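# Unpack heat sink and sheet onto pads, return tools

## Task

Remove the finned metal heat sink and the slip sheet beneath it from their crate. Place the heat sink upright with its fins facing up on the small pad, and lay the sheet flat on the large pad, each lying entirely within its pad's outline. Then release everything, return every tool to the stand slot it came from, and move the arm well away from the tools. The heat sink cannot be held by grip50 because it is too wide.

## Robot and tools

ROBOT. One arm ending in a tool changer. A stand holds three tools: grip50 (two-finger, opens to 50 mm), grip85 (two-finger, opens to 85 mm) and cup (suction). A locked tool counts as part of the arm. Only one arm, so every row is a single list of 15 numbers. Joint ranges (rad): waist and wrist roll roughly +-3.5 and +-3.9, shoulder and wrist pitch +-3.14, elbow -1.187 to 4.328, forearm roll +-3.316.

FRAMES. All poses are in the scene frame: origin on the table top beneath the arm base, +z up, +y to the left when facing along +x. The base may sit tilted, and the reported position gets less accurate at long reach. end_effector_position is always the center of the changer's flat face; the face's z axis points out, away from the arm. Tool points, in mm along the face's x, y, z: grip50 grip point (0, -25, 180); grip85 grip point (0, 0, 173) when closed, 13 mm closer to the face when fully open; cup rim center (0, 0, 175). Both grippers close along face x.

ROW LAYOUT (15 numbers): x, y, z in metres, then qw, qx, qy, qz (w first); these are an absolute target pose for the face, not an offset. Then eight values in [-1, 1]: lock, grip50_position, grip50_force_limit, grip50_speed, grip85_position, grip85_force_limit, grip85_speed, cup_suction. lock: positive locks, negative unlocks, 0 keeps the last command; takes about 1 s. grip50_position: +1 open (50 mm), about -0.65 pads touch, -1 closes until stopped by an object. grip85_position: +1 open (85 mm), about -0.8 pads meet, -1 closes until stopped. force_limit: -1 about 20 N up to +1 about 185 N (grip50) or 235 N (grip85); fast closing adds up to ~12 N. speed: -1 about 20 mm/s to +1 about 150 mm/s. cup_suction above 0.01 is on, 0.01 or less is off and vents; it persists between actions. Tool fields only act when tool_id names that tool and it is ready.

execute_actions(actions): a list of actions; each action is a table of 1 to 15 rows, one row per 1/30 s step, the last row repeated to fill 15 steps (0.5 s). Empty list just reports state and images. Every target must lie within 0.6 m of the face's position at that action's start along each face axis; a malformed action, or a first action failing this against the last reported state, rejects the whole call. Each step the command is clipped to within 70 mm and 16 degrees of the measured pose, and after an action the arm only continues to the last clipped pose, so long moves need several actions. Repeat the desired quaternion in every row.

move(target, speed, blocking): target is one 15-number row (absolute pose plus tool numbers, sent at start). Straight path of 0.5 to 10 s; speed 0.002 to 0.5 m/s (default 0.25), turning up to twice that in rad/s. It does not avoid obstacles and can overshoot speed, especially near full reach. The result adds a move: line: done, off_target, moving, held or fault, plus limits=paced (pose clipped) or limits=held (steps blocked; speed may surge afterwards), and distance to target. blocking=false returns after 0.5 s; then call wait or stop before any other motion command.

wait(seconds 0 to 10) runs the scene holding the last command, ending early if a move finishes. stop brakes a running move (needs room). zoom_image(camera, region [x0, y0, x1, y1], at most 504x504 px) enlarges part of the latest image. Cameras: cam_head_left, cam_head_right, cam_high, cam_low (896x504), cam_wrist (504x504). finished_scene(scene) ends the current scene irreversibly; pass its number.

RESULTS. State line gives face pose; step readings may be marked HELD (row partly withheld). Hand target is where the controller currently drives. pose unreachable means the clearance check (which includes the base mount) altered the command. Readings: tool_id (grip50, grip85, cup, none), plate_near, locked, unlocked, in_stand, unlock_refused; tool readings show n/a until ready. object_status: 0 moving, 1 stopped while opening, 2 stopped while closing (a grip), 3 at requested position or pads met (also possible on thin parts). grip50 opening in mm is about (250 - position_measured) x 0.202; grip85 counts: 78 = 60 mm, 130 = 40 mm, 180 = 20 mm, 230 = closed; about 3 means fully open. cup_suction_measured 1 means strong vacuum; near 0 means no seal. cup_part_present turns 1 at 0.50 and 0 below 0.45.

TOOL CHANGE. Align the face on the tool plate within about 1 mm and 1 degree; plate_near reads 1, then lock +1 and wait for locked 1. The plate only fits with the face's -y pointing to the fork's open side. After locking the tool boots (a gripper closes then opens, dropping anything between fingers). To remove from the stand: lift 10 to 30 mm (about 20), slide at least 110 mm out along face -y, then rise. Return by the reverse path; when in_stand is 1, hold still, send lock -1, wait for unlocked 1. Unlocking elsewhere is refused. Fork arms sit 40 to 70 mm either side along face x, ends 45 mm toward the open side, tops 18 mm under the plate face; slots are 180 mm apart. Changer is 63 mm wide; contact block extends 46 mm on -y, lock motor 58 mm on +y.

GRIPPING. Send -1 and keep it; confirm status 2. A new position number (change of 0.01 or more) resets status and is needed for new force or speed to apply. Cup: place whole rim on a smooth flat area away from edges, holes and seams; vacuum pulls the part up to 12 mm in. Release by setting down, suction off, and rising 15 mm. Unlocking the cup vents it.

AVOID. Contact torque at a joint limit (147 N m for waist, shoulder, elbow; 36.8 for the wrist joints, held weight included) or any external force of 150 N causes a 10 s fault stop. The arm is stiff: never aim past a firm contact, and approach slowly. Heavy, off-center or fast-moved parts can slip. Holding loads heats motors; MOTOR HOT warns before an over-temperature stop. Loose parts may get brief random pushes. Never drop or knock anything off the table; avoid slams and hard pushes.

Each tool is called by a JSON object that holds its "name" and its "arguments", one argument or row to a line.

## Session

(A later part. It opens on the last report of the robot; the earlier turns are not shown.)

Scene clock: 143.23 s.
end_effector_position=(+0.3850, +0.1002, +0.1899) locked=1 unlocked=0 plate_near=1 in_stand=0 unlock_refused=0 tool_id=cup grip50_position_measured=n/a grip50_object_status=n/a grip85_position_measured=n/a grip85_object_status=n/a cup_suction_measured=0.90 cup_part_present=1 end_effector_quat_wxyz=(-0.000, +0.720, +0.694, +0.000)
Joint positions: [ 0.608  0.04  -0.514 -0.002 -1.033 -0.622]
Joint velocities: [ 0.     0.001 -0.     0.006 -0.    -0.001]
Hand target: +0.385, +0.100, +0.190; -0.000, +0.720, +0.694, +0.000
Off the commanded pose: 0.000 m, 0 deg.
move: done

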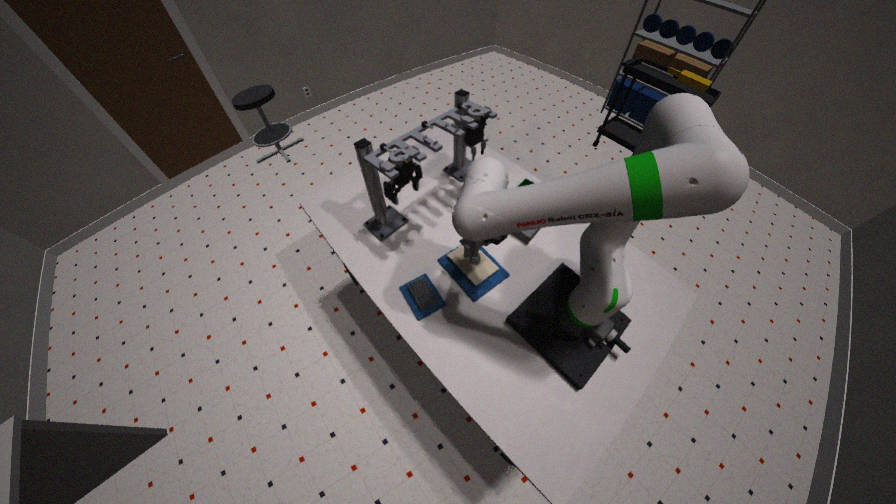

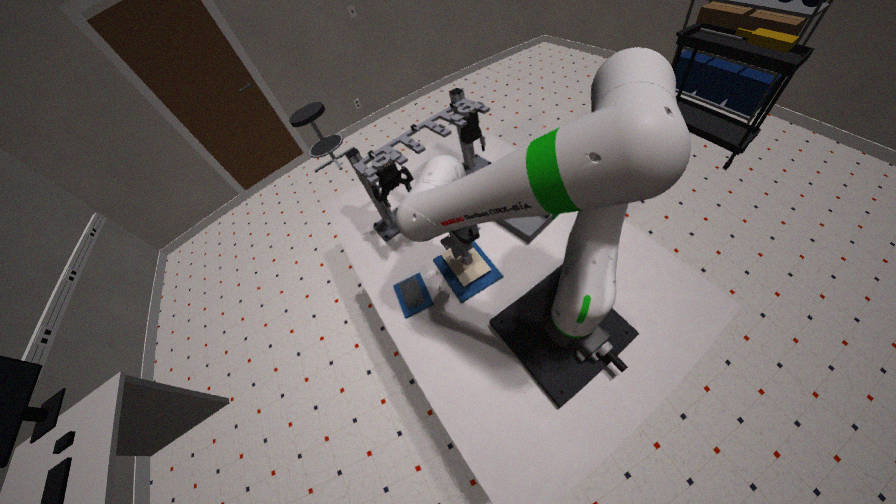

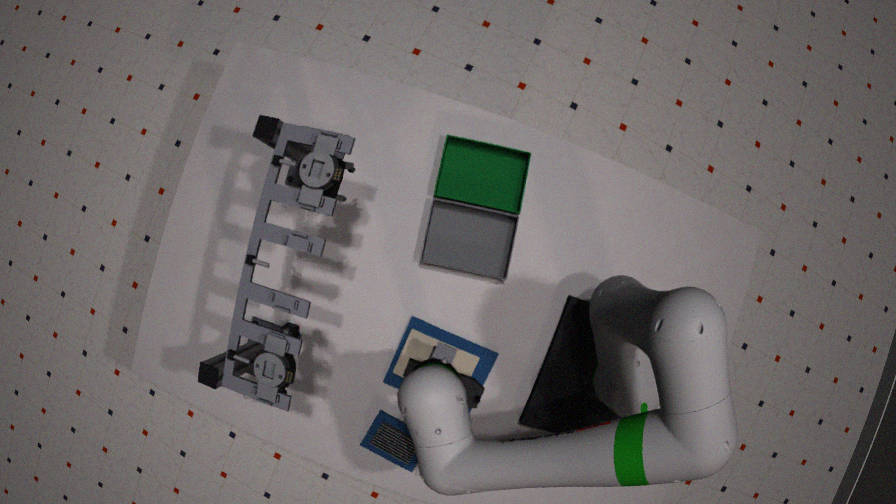

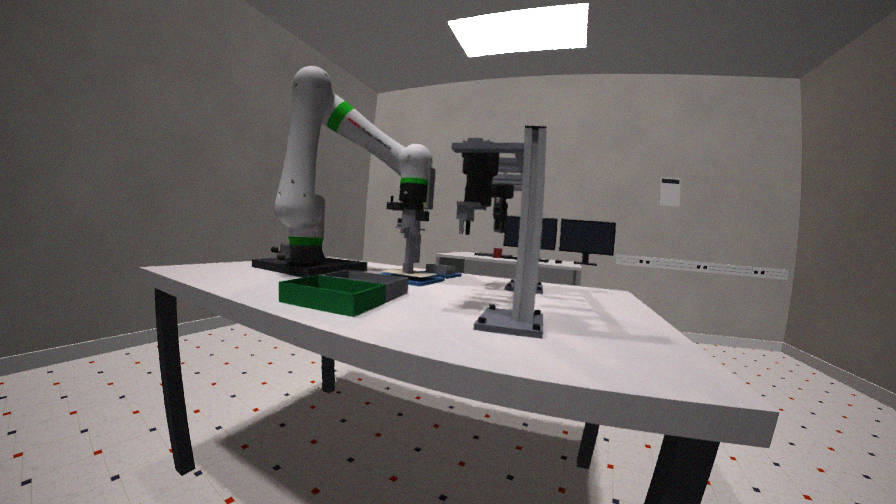

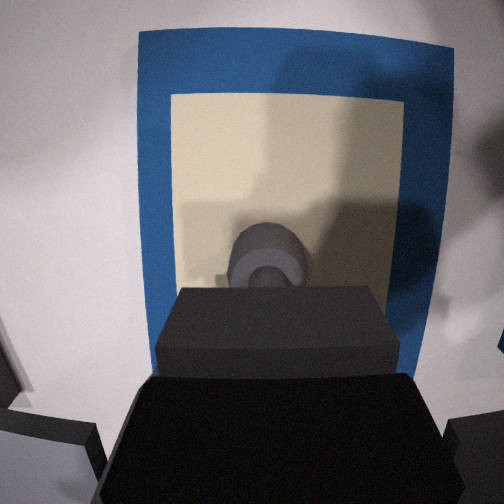

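Shift x −8, y +4.

{"name": "move", "arguments": {
  "target": [0.377,0.104,0.1765,0,0.72,0.694,0,0,1,0,0,1,0,0,1],
  "speed": 0.015
}}

{"name": "execute_actions", "arguments": {
  "actions": [
    [[0.377,0.104,0.1765,0,0.72,0.694,0,0,1,0,0,1,0,0,0]],
    [[0.377,0.104,0.1765,0,0.72,0.694,0,0,1,0,0,1,0,0,0]]
  ]
}}

{"name": "move", "arguments": {
  "target": [0.377,0.104,0.21,0,0.72,0.694,0,0,1,0,0,1,0,0,0],
  "speed": 0.05
}}

{"name": "move", "arguments": {
  "target": [0.544,-0.018,0.383,0,0.6788,0.7343,0,0,1,0,0,1,0,0,0]
}}

{"name": "move", "arguments": {
  "target": [0.68,-0.0073,0.383,0,0.6788,0.7343,0,0,1,0,0,1,0,0,0],
  "speed": 0.08
}}

{"name": "move", "arguments": {
  "target": [0.68,-0.0073,0.363,0,0.6788,0.7343,0,0,1,0,0,1,0,0,0],
  "speed": 0.015
}}

{"name": "execute_actions", "arguments": {
  "actions": [
    [[0.68,-0.0073,0.363,0,0.6788,0.7343,0,-1,1,0,0,1,0,0,0]],
    [[0.68,-0.0073,0.363,0,0.6788,0.7343,0,-1,1,0,0,1,0,0,0]],
    [[0.68,-0.0073,0.363,0,0.6788,0.7343,0,-1,1,0,0,1,0,0,0]]
  ]
}}

Scene clock: 157.63 s.
end_effector_position=(+0.3770, +0.1040, +0.1765) locked=1 unlocked=0 plate_near=1 in_stand=0 unlock_refused=0 tool_id=cup grip50_position_measured=n/a grip50_object_status=n/a grip85_position_measured=n/a grip85_object_status=n/a cup_suction_measured=0.90 cup_part_present=1 end_effector_quat_wxyz=(-0.000, +0.720, +0.694, +0.000)
Joint positions: [ 0.629  0.043 -0.547 -0.002 -0.996 -0.642]
Joint velocities: [ 0.001  0.    -0.001  0.001  0.002 -0.   ]
Hand target: +0.377, +0.104, +0.176; -0.000, +0.720, +0.694, +0.000
Off the commanded pose: 0.000 m, 0 deg.
move: done

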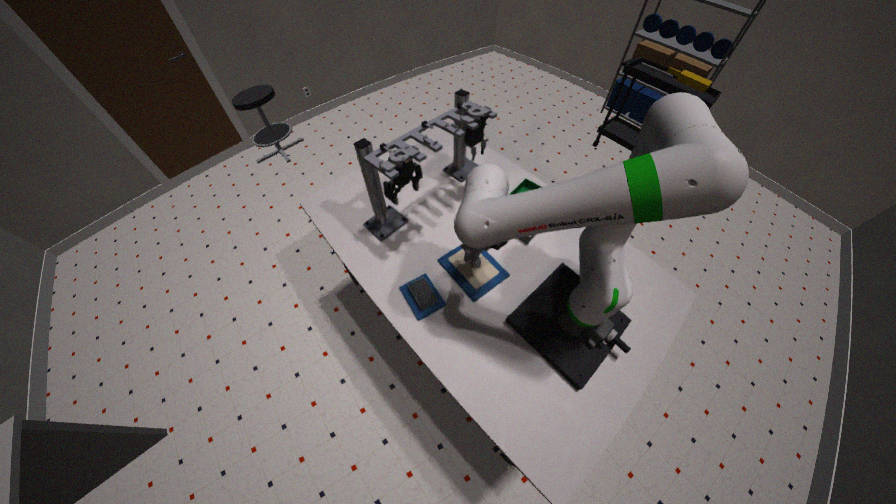

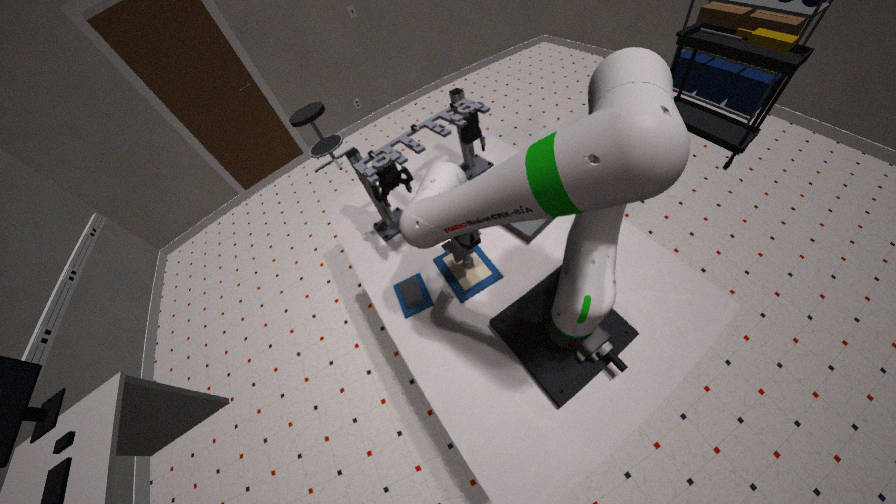

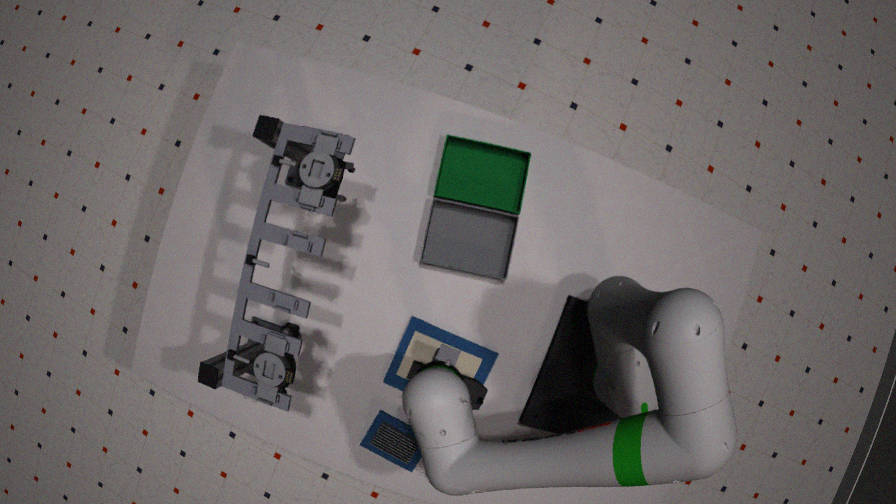

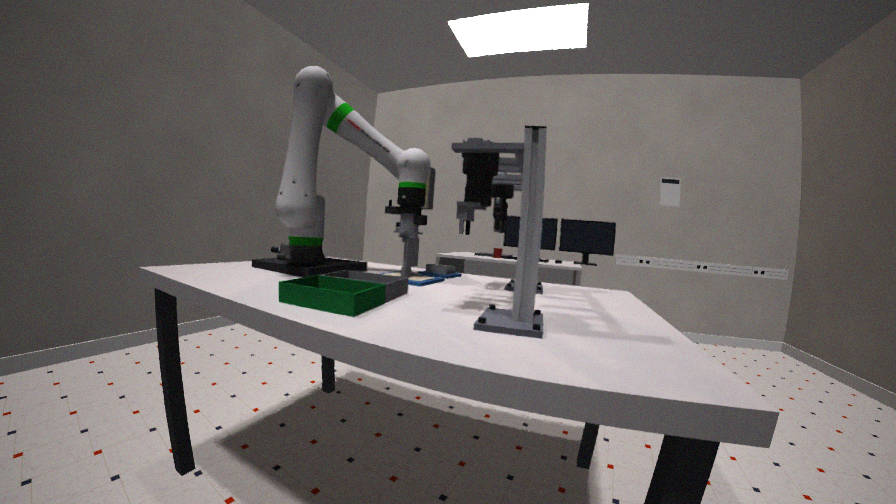

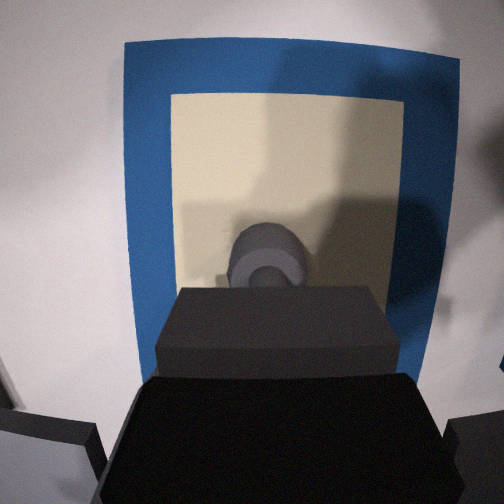

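Scene clock: 158.63 s.
end_effector_position=(+0.3770, +0.1040, +0.1765) locked=1 unlocked=0 plate_near=1 in_stand=0 unlock_refused=0 tool_id=cup grip50_position_measured=n/a grip50_object_status=n/a grip85_position_measured=n/a grip85_object_status=n/a cup_suction_measured=0.00 cup_part_present=0 end_effector_quat_wxyz=(-0.000, +0.720, +0.694, +0.000)
Joint positions: [ 0.629  0.043 -0.547 -0.002 -0.996 -0.642]
Joint velocities: [ 0.     0.001  0.     0.001  0.    -0.   ]
Hand target: +0.377, +0.104, +0.177; +0.000, +0.720, +0.694, -0.000
Off the commanded pose: 0.000 m, 0 deg.
Step readings (end_effector_position; steps 1 to 15: 1st action; 16 to 30: 2nd action):
0: (+0.3770, +0.1040, +0.1765)
1: (+0.3770, +0.1040, +0.1765)
2: (+0.3770, +0.1040, +0.1765)
4: (+0.3770, +0.1040, +0.1765)
8: (+0.3770, +0.1040, +0.1765)
15: (+0.3770, +0.1040, +0.1765)
16: (+0.3770, +0.1040, +0.1765)
17: (+0.3770, +0.1040, +0.1765)
19: (+0.3770, +0.1040, +0.1765)
23: (+0.3770, +0.1040, +0.1765)
30: end_effector_position above

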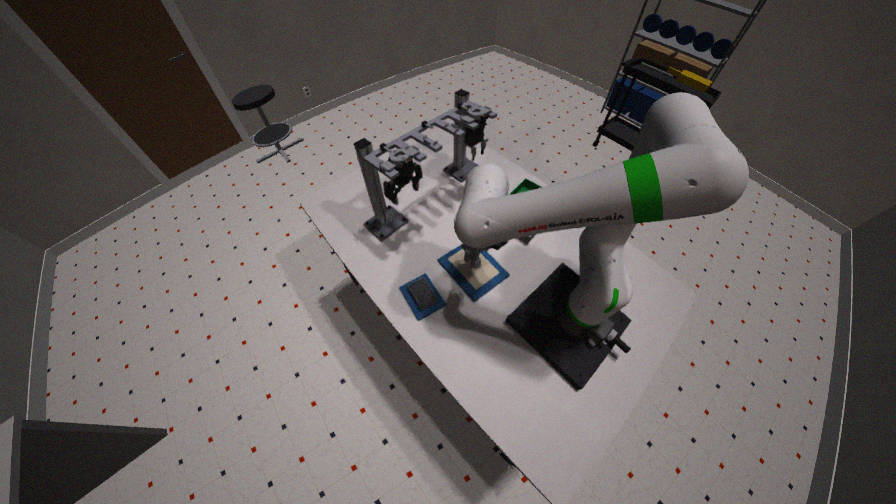

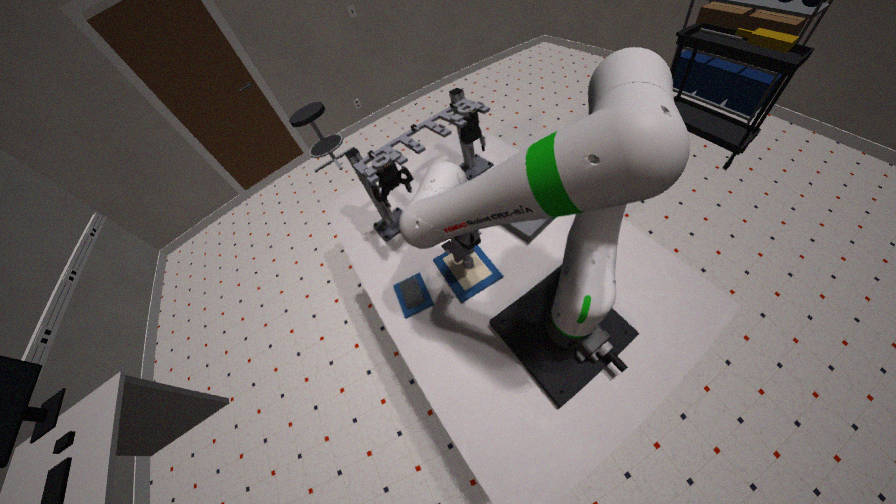

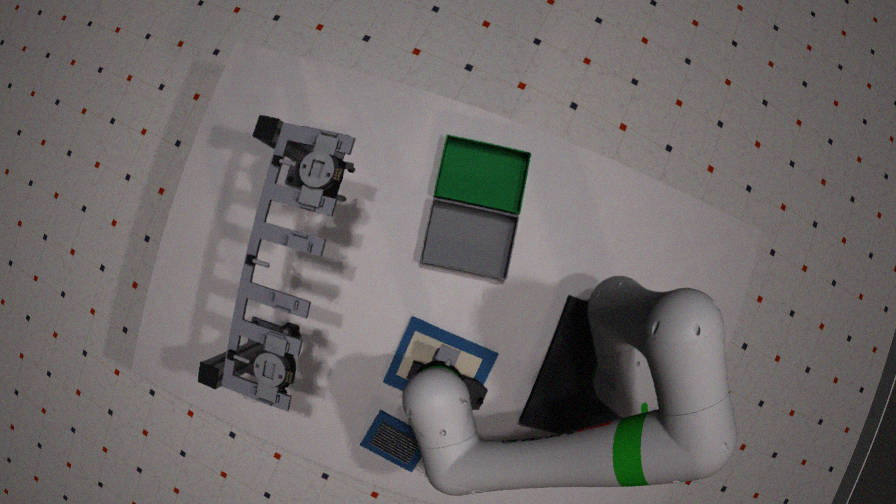

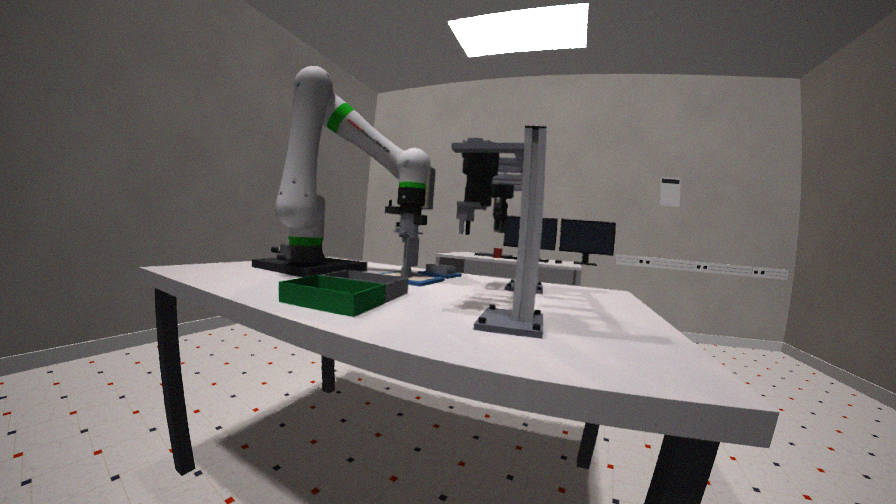

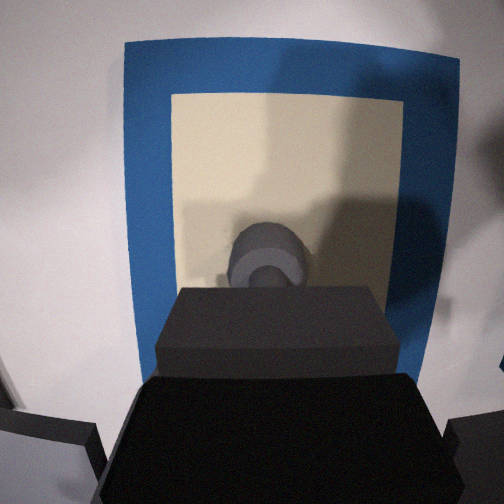

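Scene clock: 159.60 s.
end_effector_position=(+0.3769, +0.1040, +0.2100) locked=1 unlocked=0 plate_near=1 in_stand=0 unlock_refused=0 tool_id=cup grip50_position_measured=n/a grip50_object_status=n/a grip85_position_measured=n/a grip85_object_status=n/a cup_suction_measured=0.00 cup_part_present=0 end_effector_quat_wxyz=(+0.000, +0.720, +0.694, -0.000)
Joint positions: [ 0.629 -0.005 -0.505 -0.001 -1.086 -0.643]
Joint velocities: [ 0.001 -0.003  0.     0.002 -0.     0.   ]
Hand target: +0.377, +0.104, +0.210; +0.000, +0.720, +0.694, -0.000
Off the commanded pose: 0.000 m, 0 deg.
move: done

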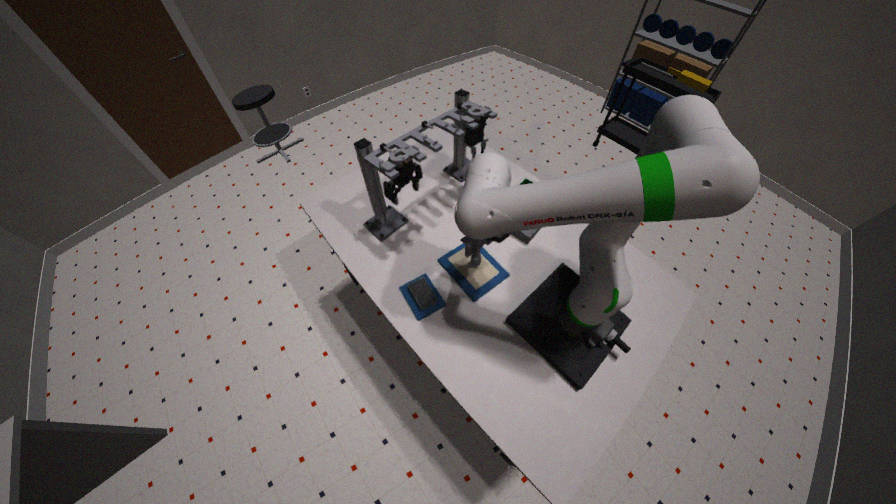

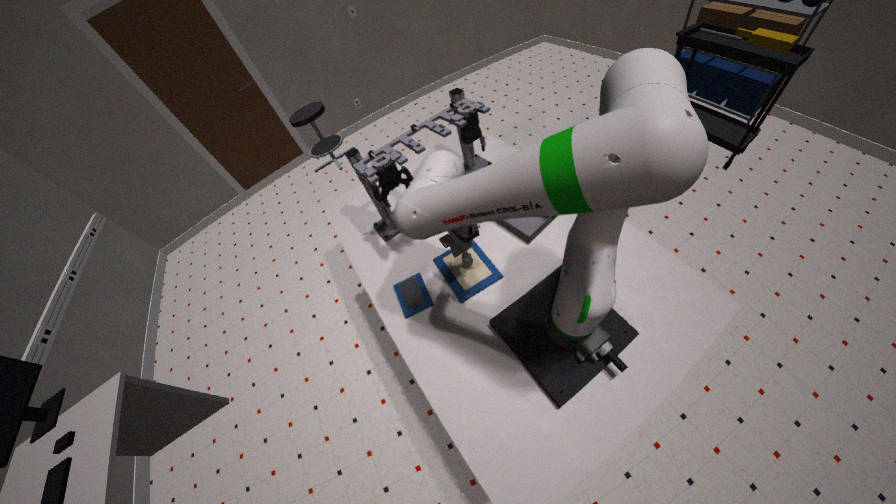

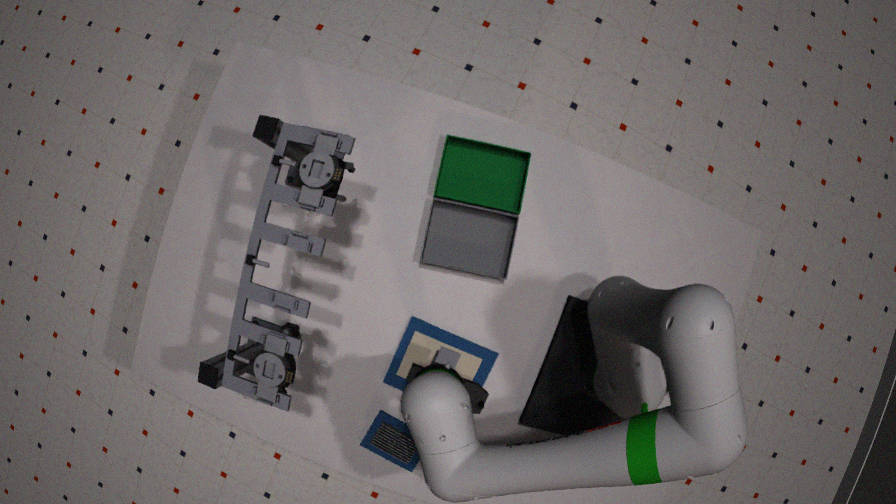

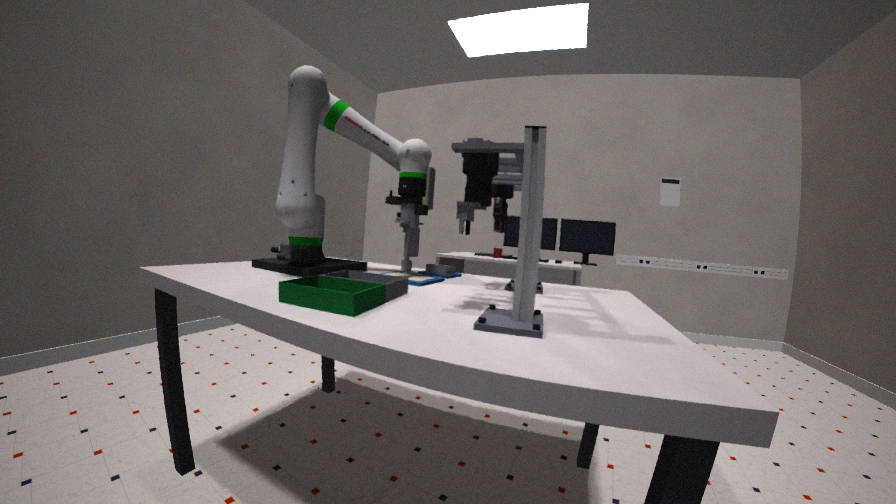

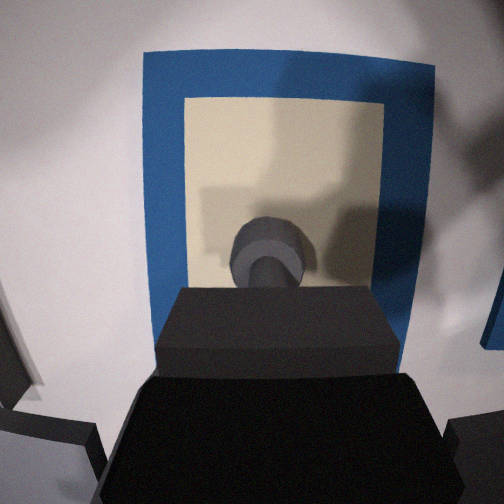

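Scene clock: 161.20 s.
end_effector_position=(+0.5437, -0.0184, +0.3830) locked=1 unlocked=0 plate_near=1 in_stand=0 unlock_refused=0 tool_id=cup grip50_position_measured=n/a grip50_object_status=n/a grip85_position_measured=n/a grip85_object_status=n/a cup_suction_measured=0.00 cup_part_present=0 end_effector_quat_wxyz=(+0.000, +0.679, +0.734, -0.000)
Joint positions: [ 0.235  0.263  0.213  0.005 -1.537 -0.135]
Joint velocities: [-0.001  0.001  0.002 -0.    -0.002 -0.   ]
Hand target: +0.544, -0.018, +0.383; +0.000, +0.679, +0.734, -0.000
Off the commanded pose: 0.001 m, 0 deg.
move: done

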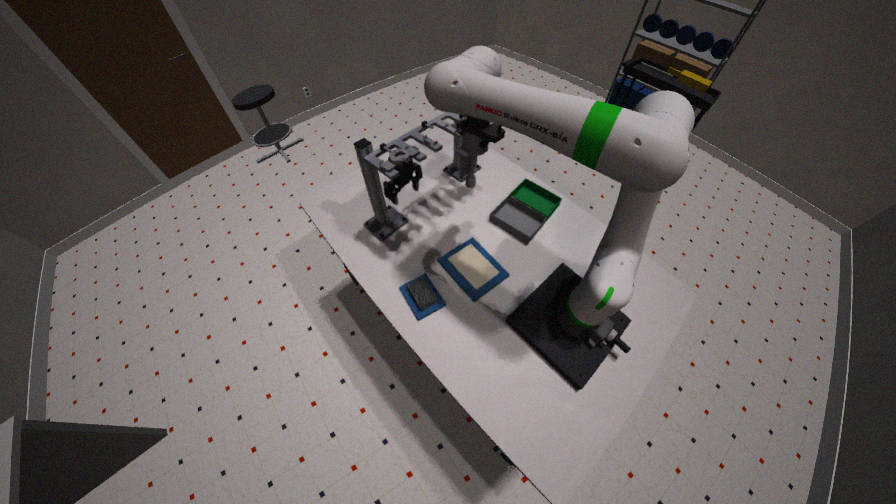

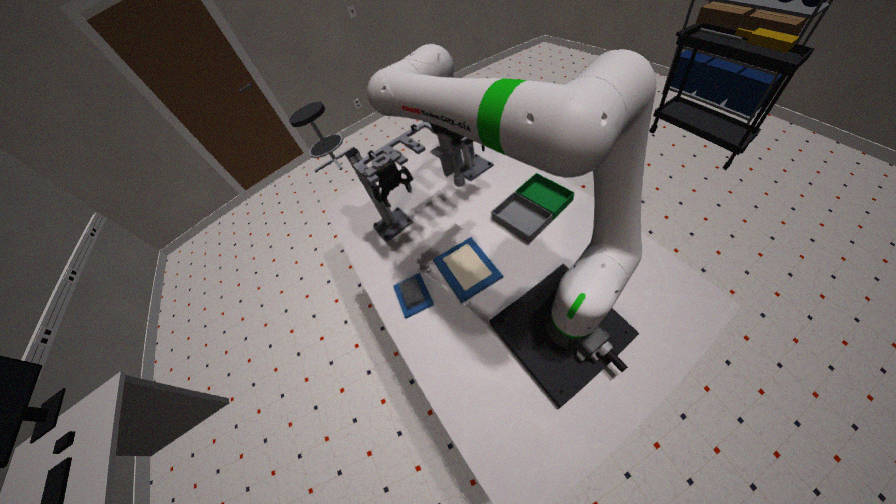

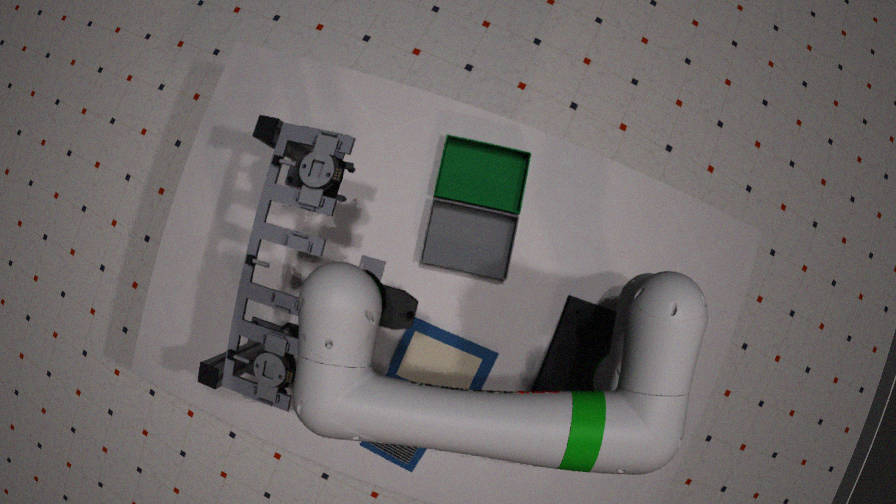

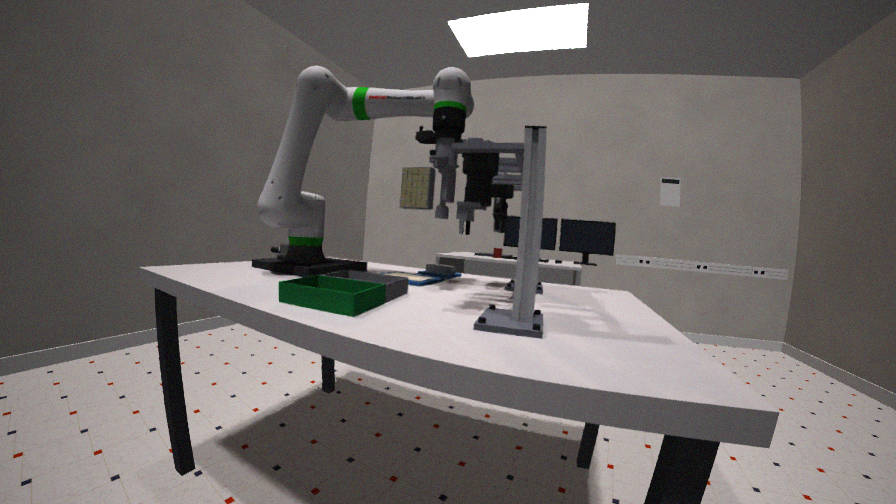

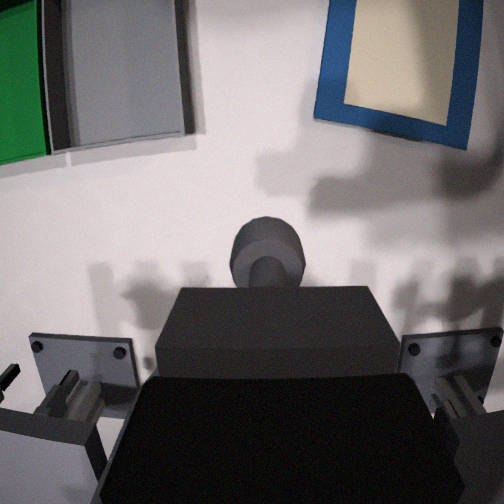

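Scene clock: 163.30 s.
end_effector_position=(+0.6798, -0.0074, +0.3829) locked=1 unlocked=0 plate_near=1 in_stand=0 unlock_refused=0 tool_id=cup grip50_position_measured=n/a grip50_object_status=n/a grip85_position_measured=n/a grip85_object_status=n/a cup_suction_measured=0.00 cup_part_present=0 end_effector_quat_wxyz=(+0.000, +0.679, +0.734, -0.000)
Joint positions: [ 0.208  0.649  0.755  0.005 -1.692 -0.107]
Joint velocities: [-0.001  0.002  0.002 -0.003 -0.002  0.001]
Hand target: +0.680, -0.007, +0.383; -0.000, +0.679, +0.734, -0.000
Off the commanded pose: 0.000 m, 0 deg.
move: done

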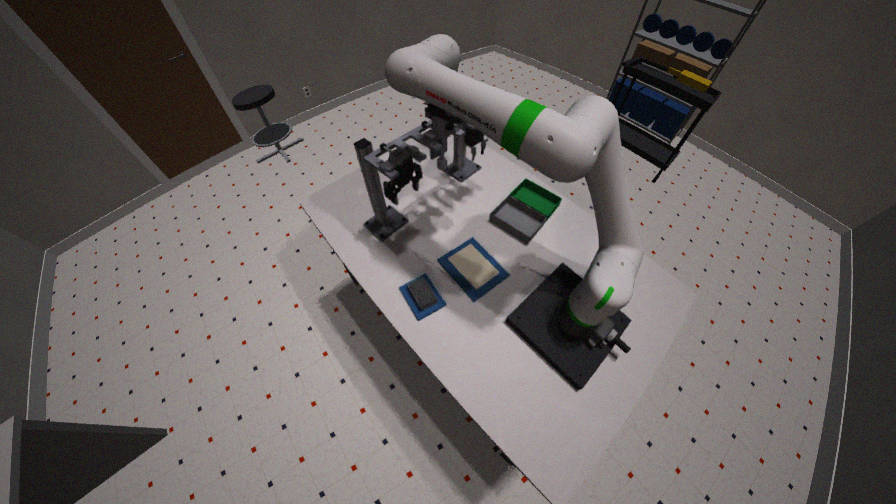

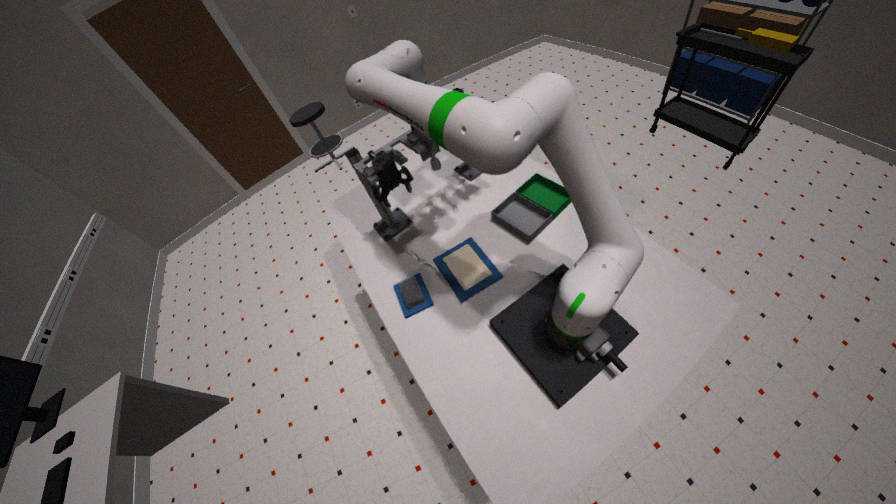

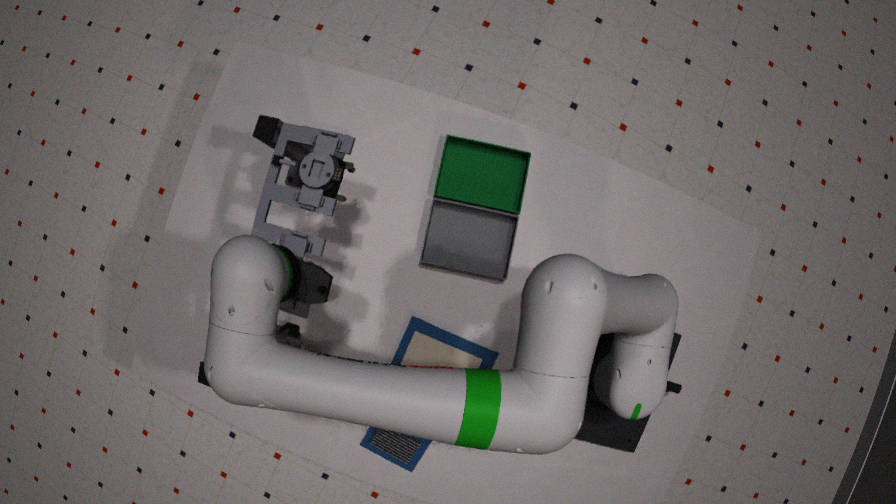

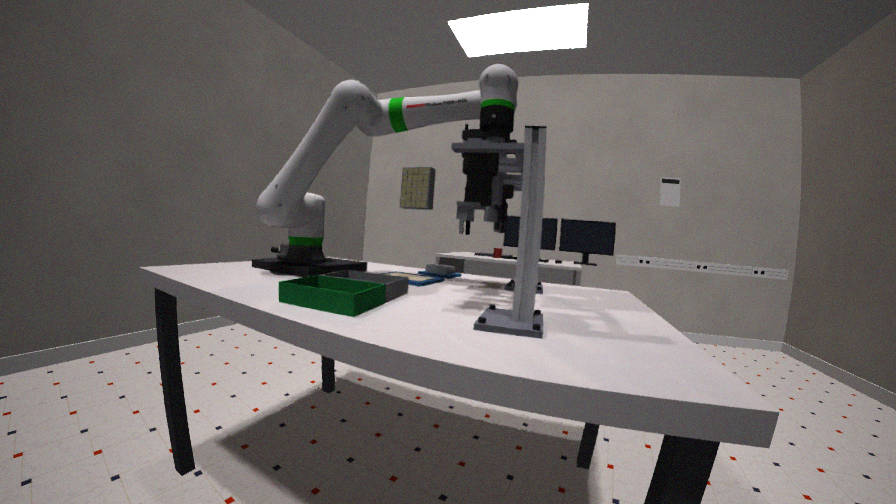

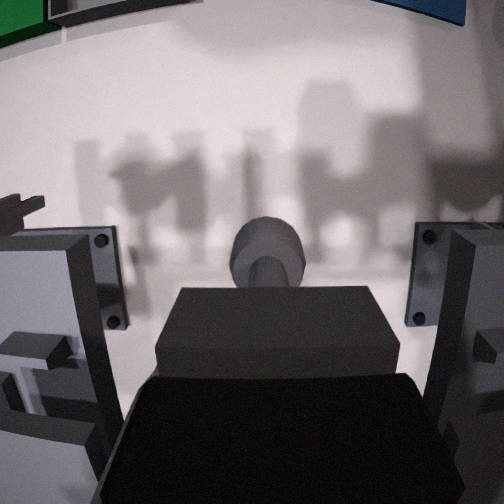

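Scene clock: 164.83 s.
end_effector_position=(+0.6800, -0.0073, +0.3630) locked=1 unlocked=0 plate_near=1 in_stand=1 unlock_refused=0 tool_id=cup grip50_position_measured=n/a grip50_object_status=n/a grip85_position_measured=n/a grip85_object_status=n/a cup_suction_measured=0.00 cup_part_present=0 end_effector_quat_wxyz=(-0.000, +0.679, +0.734, +0.000)
Joint positions: [ 0.208  0.643  0.7    0.005 -1.643 -0.107]
Joint velocities: [ 0.    -0.001 -0.002  0.     0.002  0.   ]
Hand target: +0.680, -0.007, +0.363; +0.000, +0.679, +0.734, -0.000
Off the commanded pose: 0.000 m, 0 deg.
move: done

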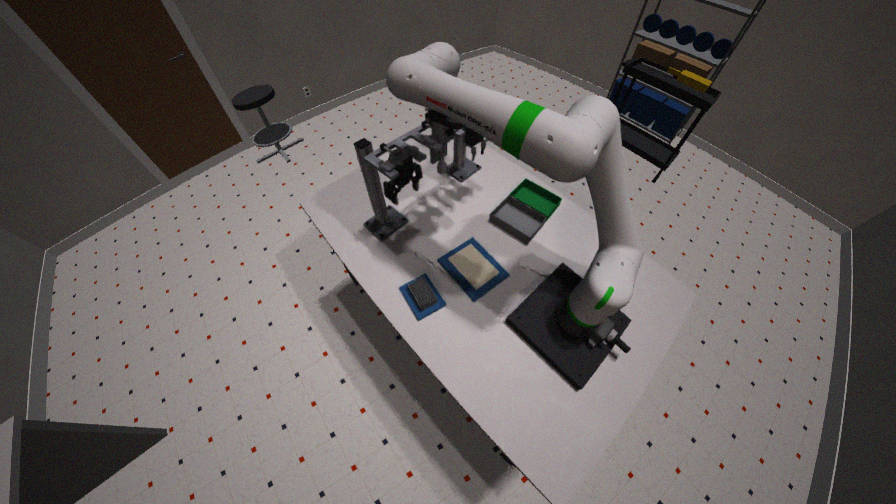

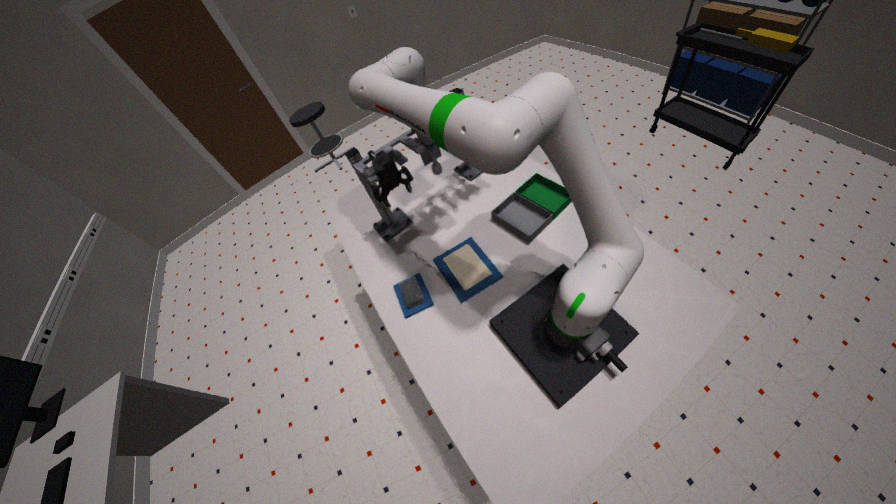

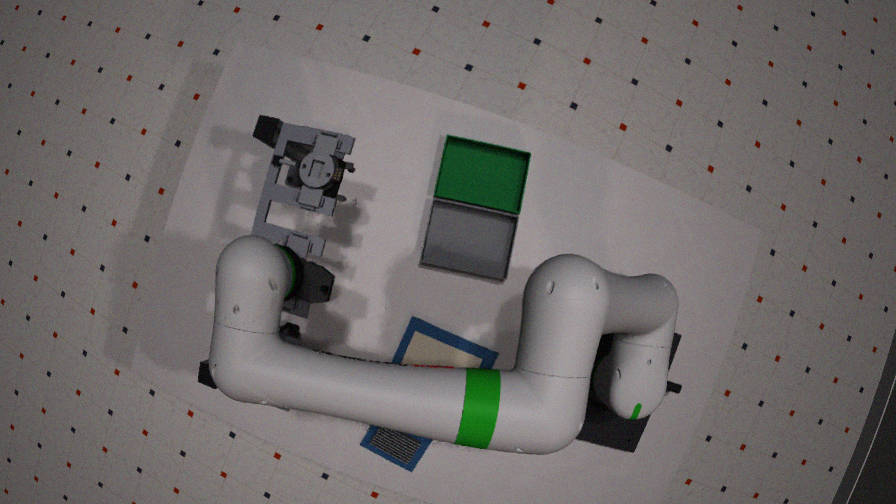

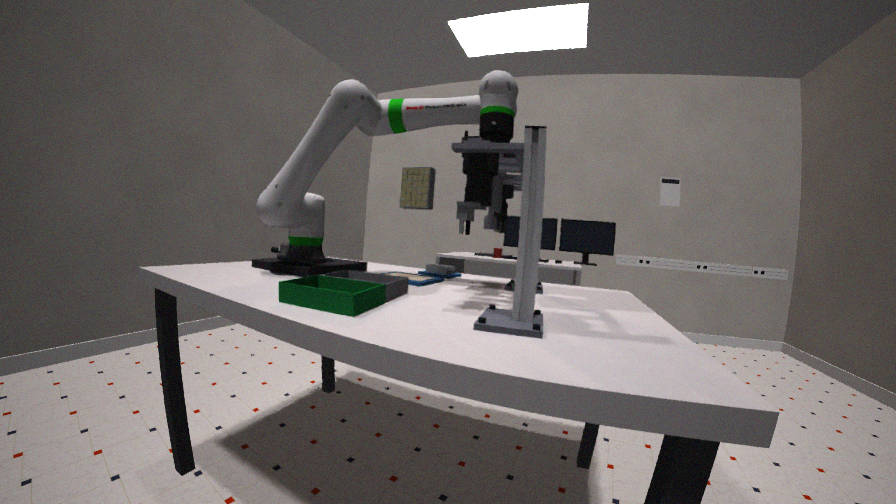

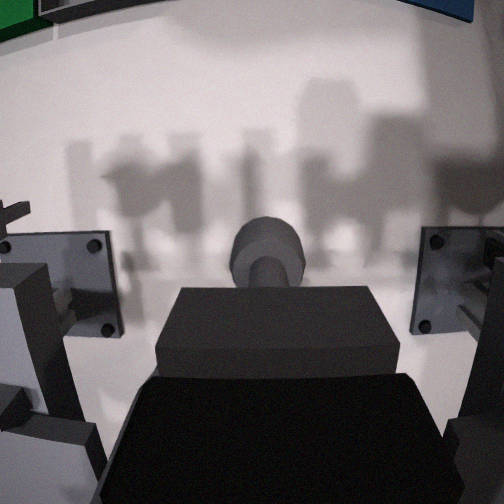

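Scene clock: 166.33 s.
end_effector_position=(+0.6800, -0.0073, +0.3630) locked=0 unlocked=1 plate_near=1 in_stand=1 unlock_refused=0 tool_id=none grip50_position_measured=n/a grip50_object_status=n/a grip85_position_measured=n/a grip85_object_status=n/a cup_suction_measured=n/a cup_part_present=n/a end_effector_quat_wxyz=(+0.000, +0.679, +0.734, +0.000)
Joint positions: [ 0.208  0.643  0.7    0.005 -1.643 -0.107]
Joint velocities: [-0.001 -0.001 -0.    -0.     0.001  0.   ]
Hand target: +0.680, -0.007, +0.363; -0.000, +0.679, +0.734, +0.000
Off the commanded pose: 0.000 m, 0 deg.
Step readings (end_effector_position; steps 1 to 15: 1st action; 16 to 30: 2nd action; 31 to 45: 3rd action):
0: (+0.6800, -0.0073, +0.3630)
1: (+0.6800, -0.0073, +0.3630)
2: (+0.6800, -0.0073, +0.3629)
4: (+0.6800, -0.0073, +0.3629)
8: (+0.6800, -0.0073, +0.3629)
15: (+0.6800, -0.0073, +0.3631)
16: (+0.6800, -0.0073, +0.3631)
17: (+0.6800, -0.0073, +0.3631)
19: (+0.6800, -0.0073, +0.3631)
23: (+0.6800, -0.0073, +0.3631)
30: (+0.6800, -0.0073, +0.3631)
31: (+0.6800, -0.0073, +0.3631)
32: (+0.6800, -0.0073, +0.3631)
34: (+0.6800, -0.0073, +0.3631)
38: (+0.6800, -0.0073, +0.3631)
45: end_effector_position above

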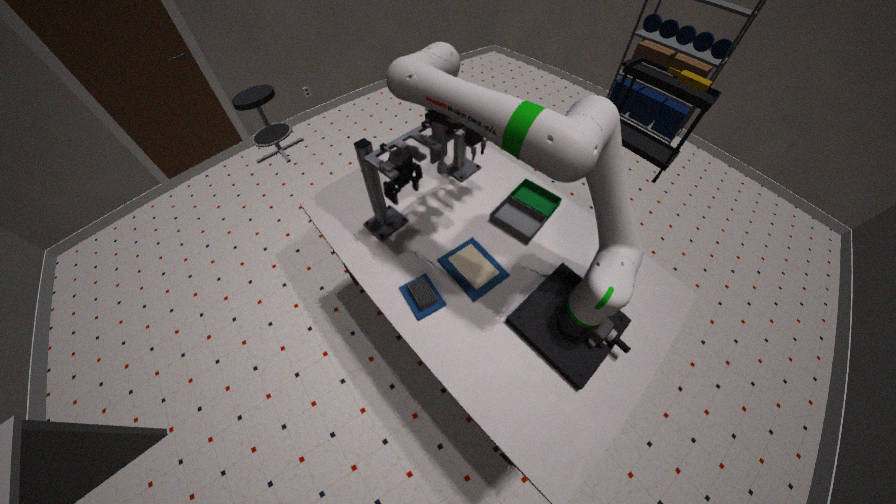

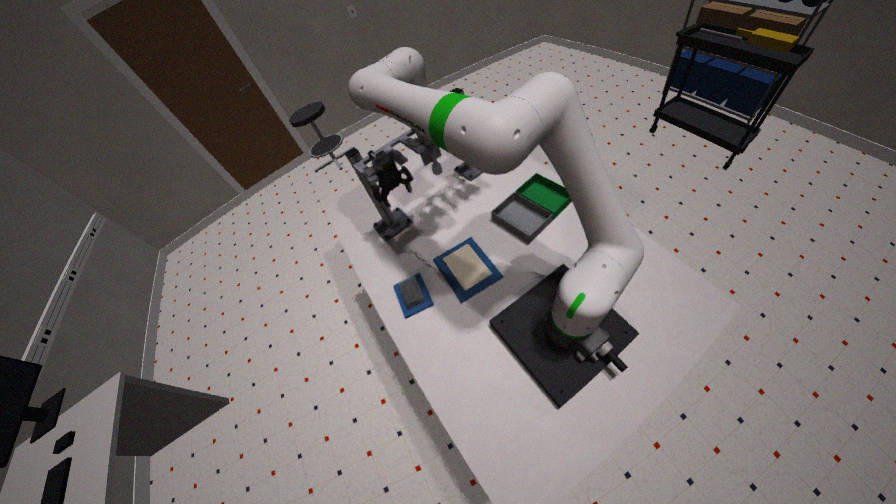

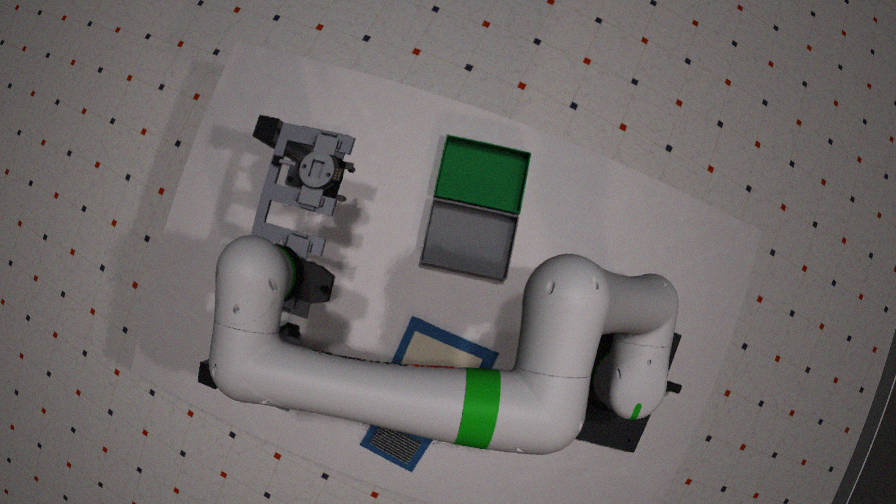

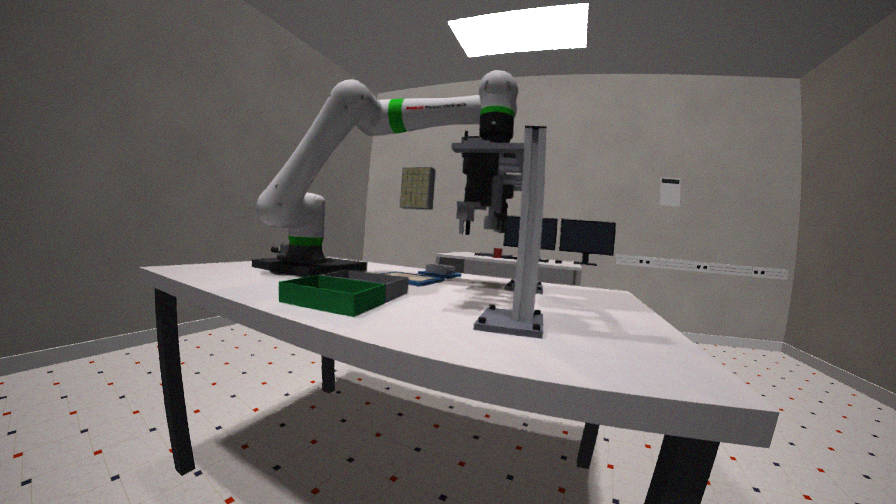

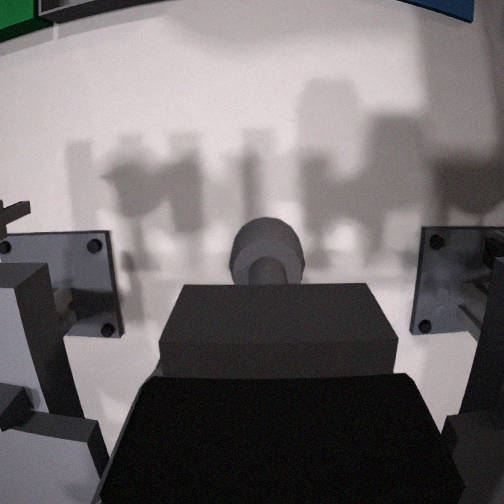

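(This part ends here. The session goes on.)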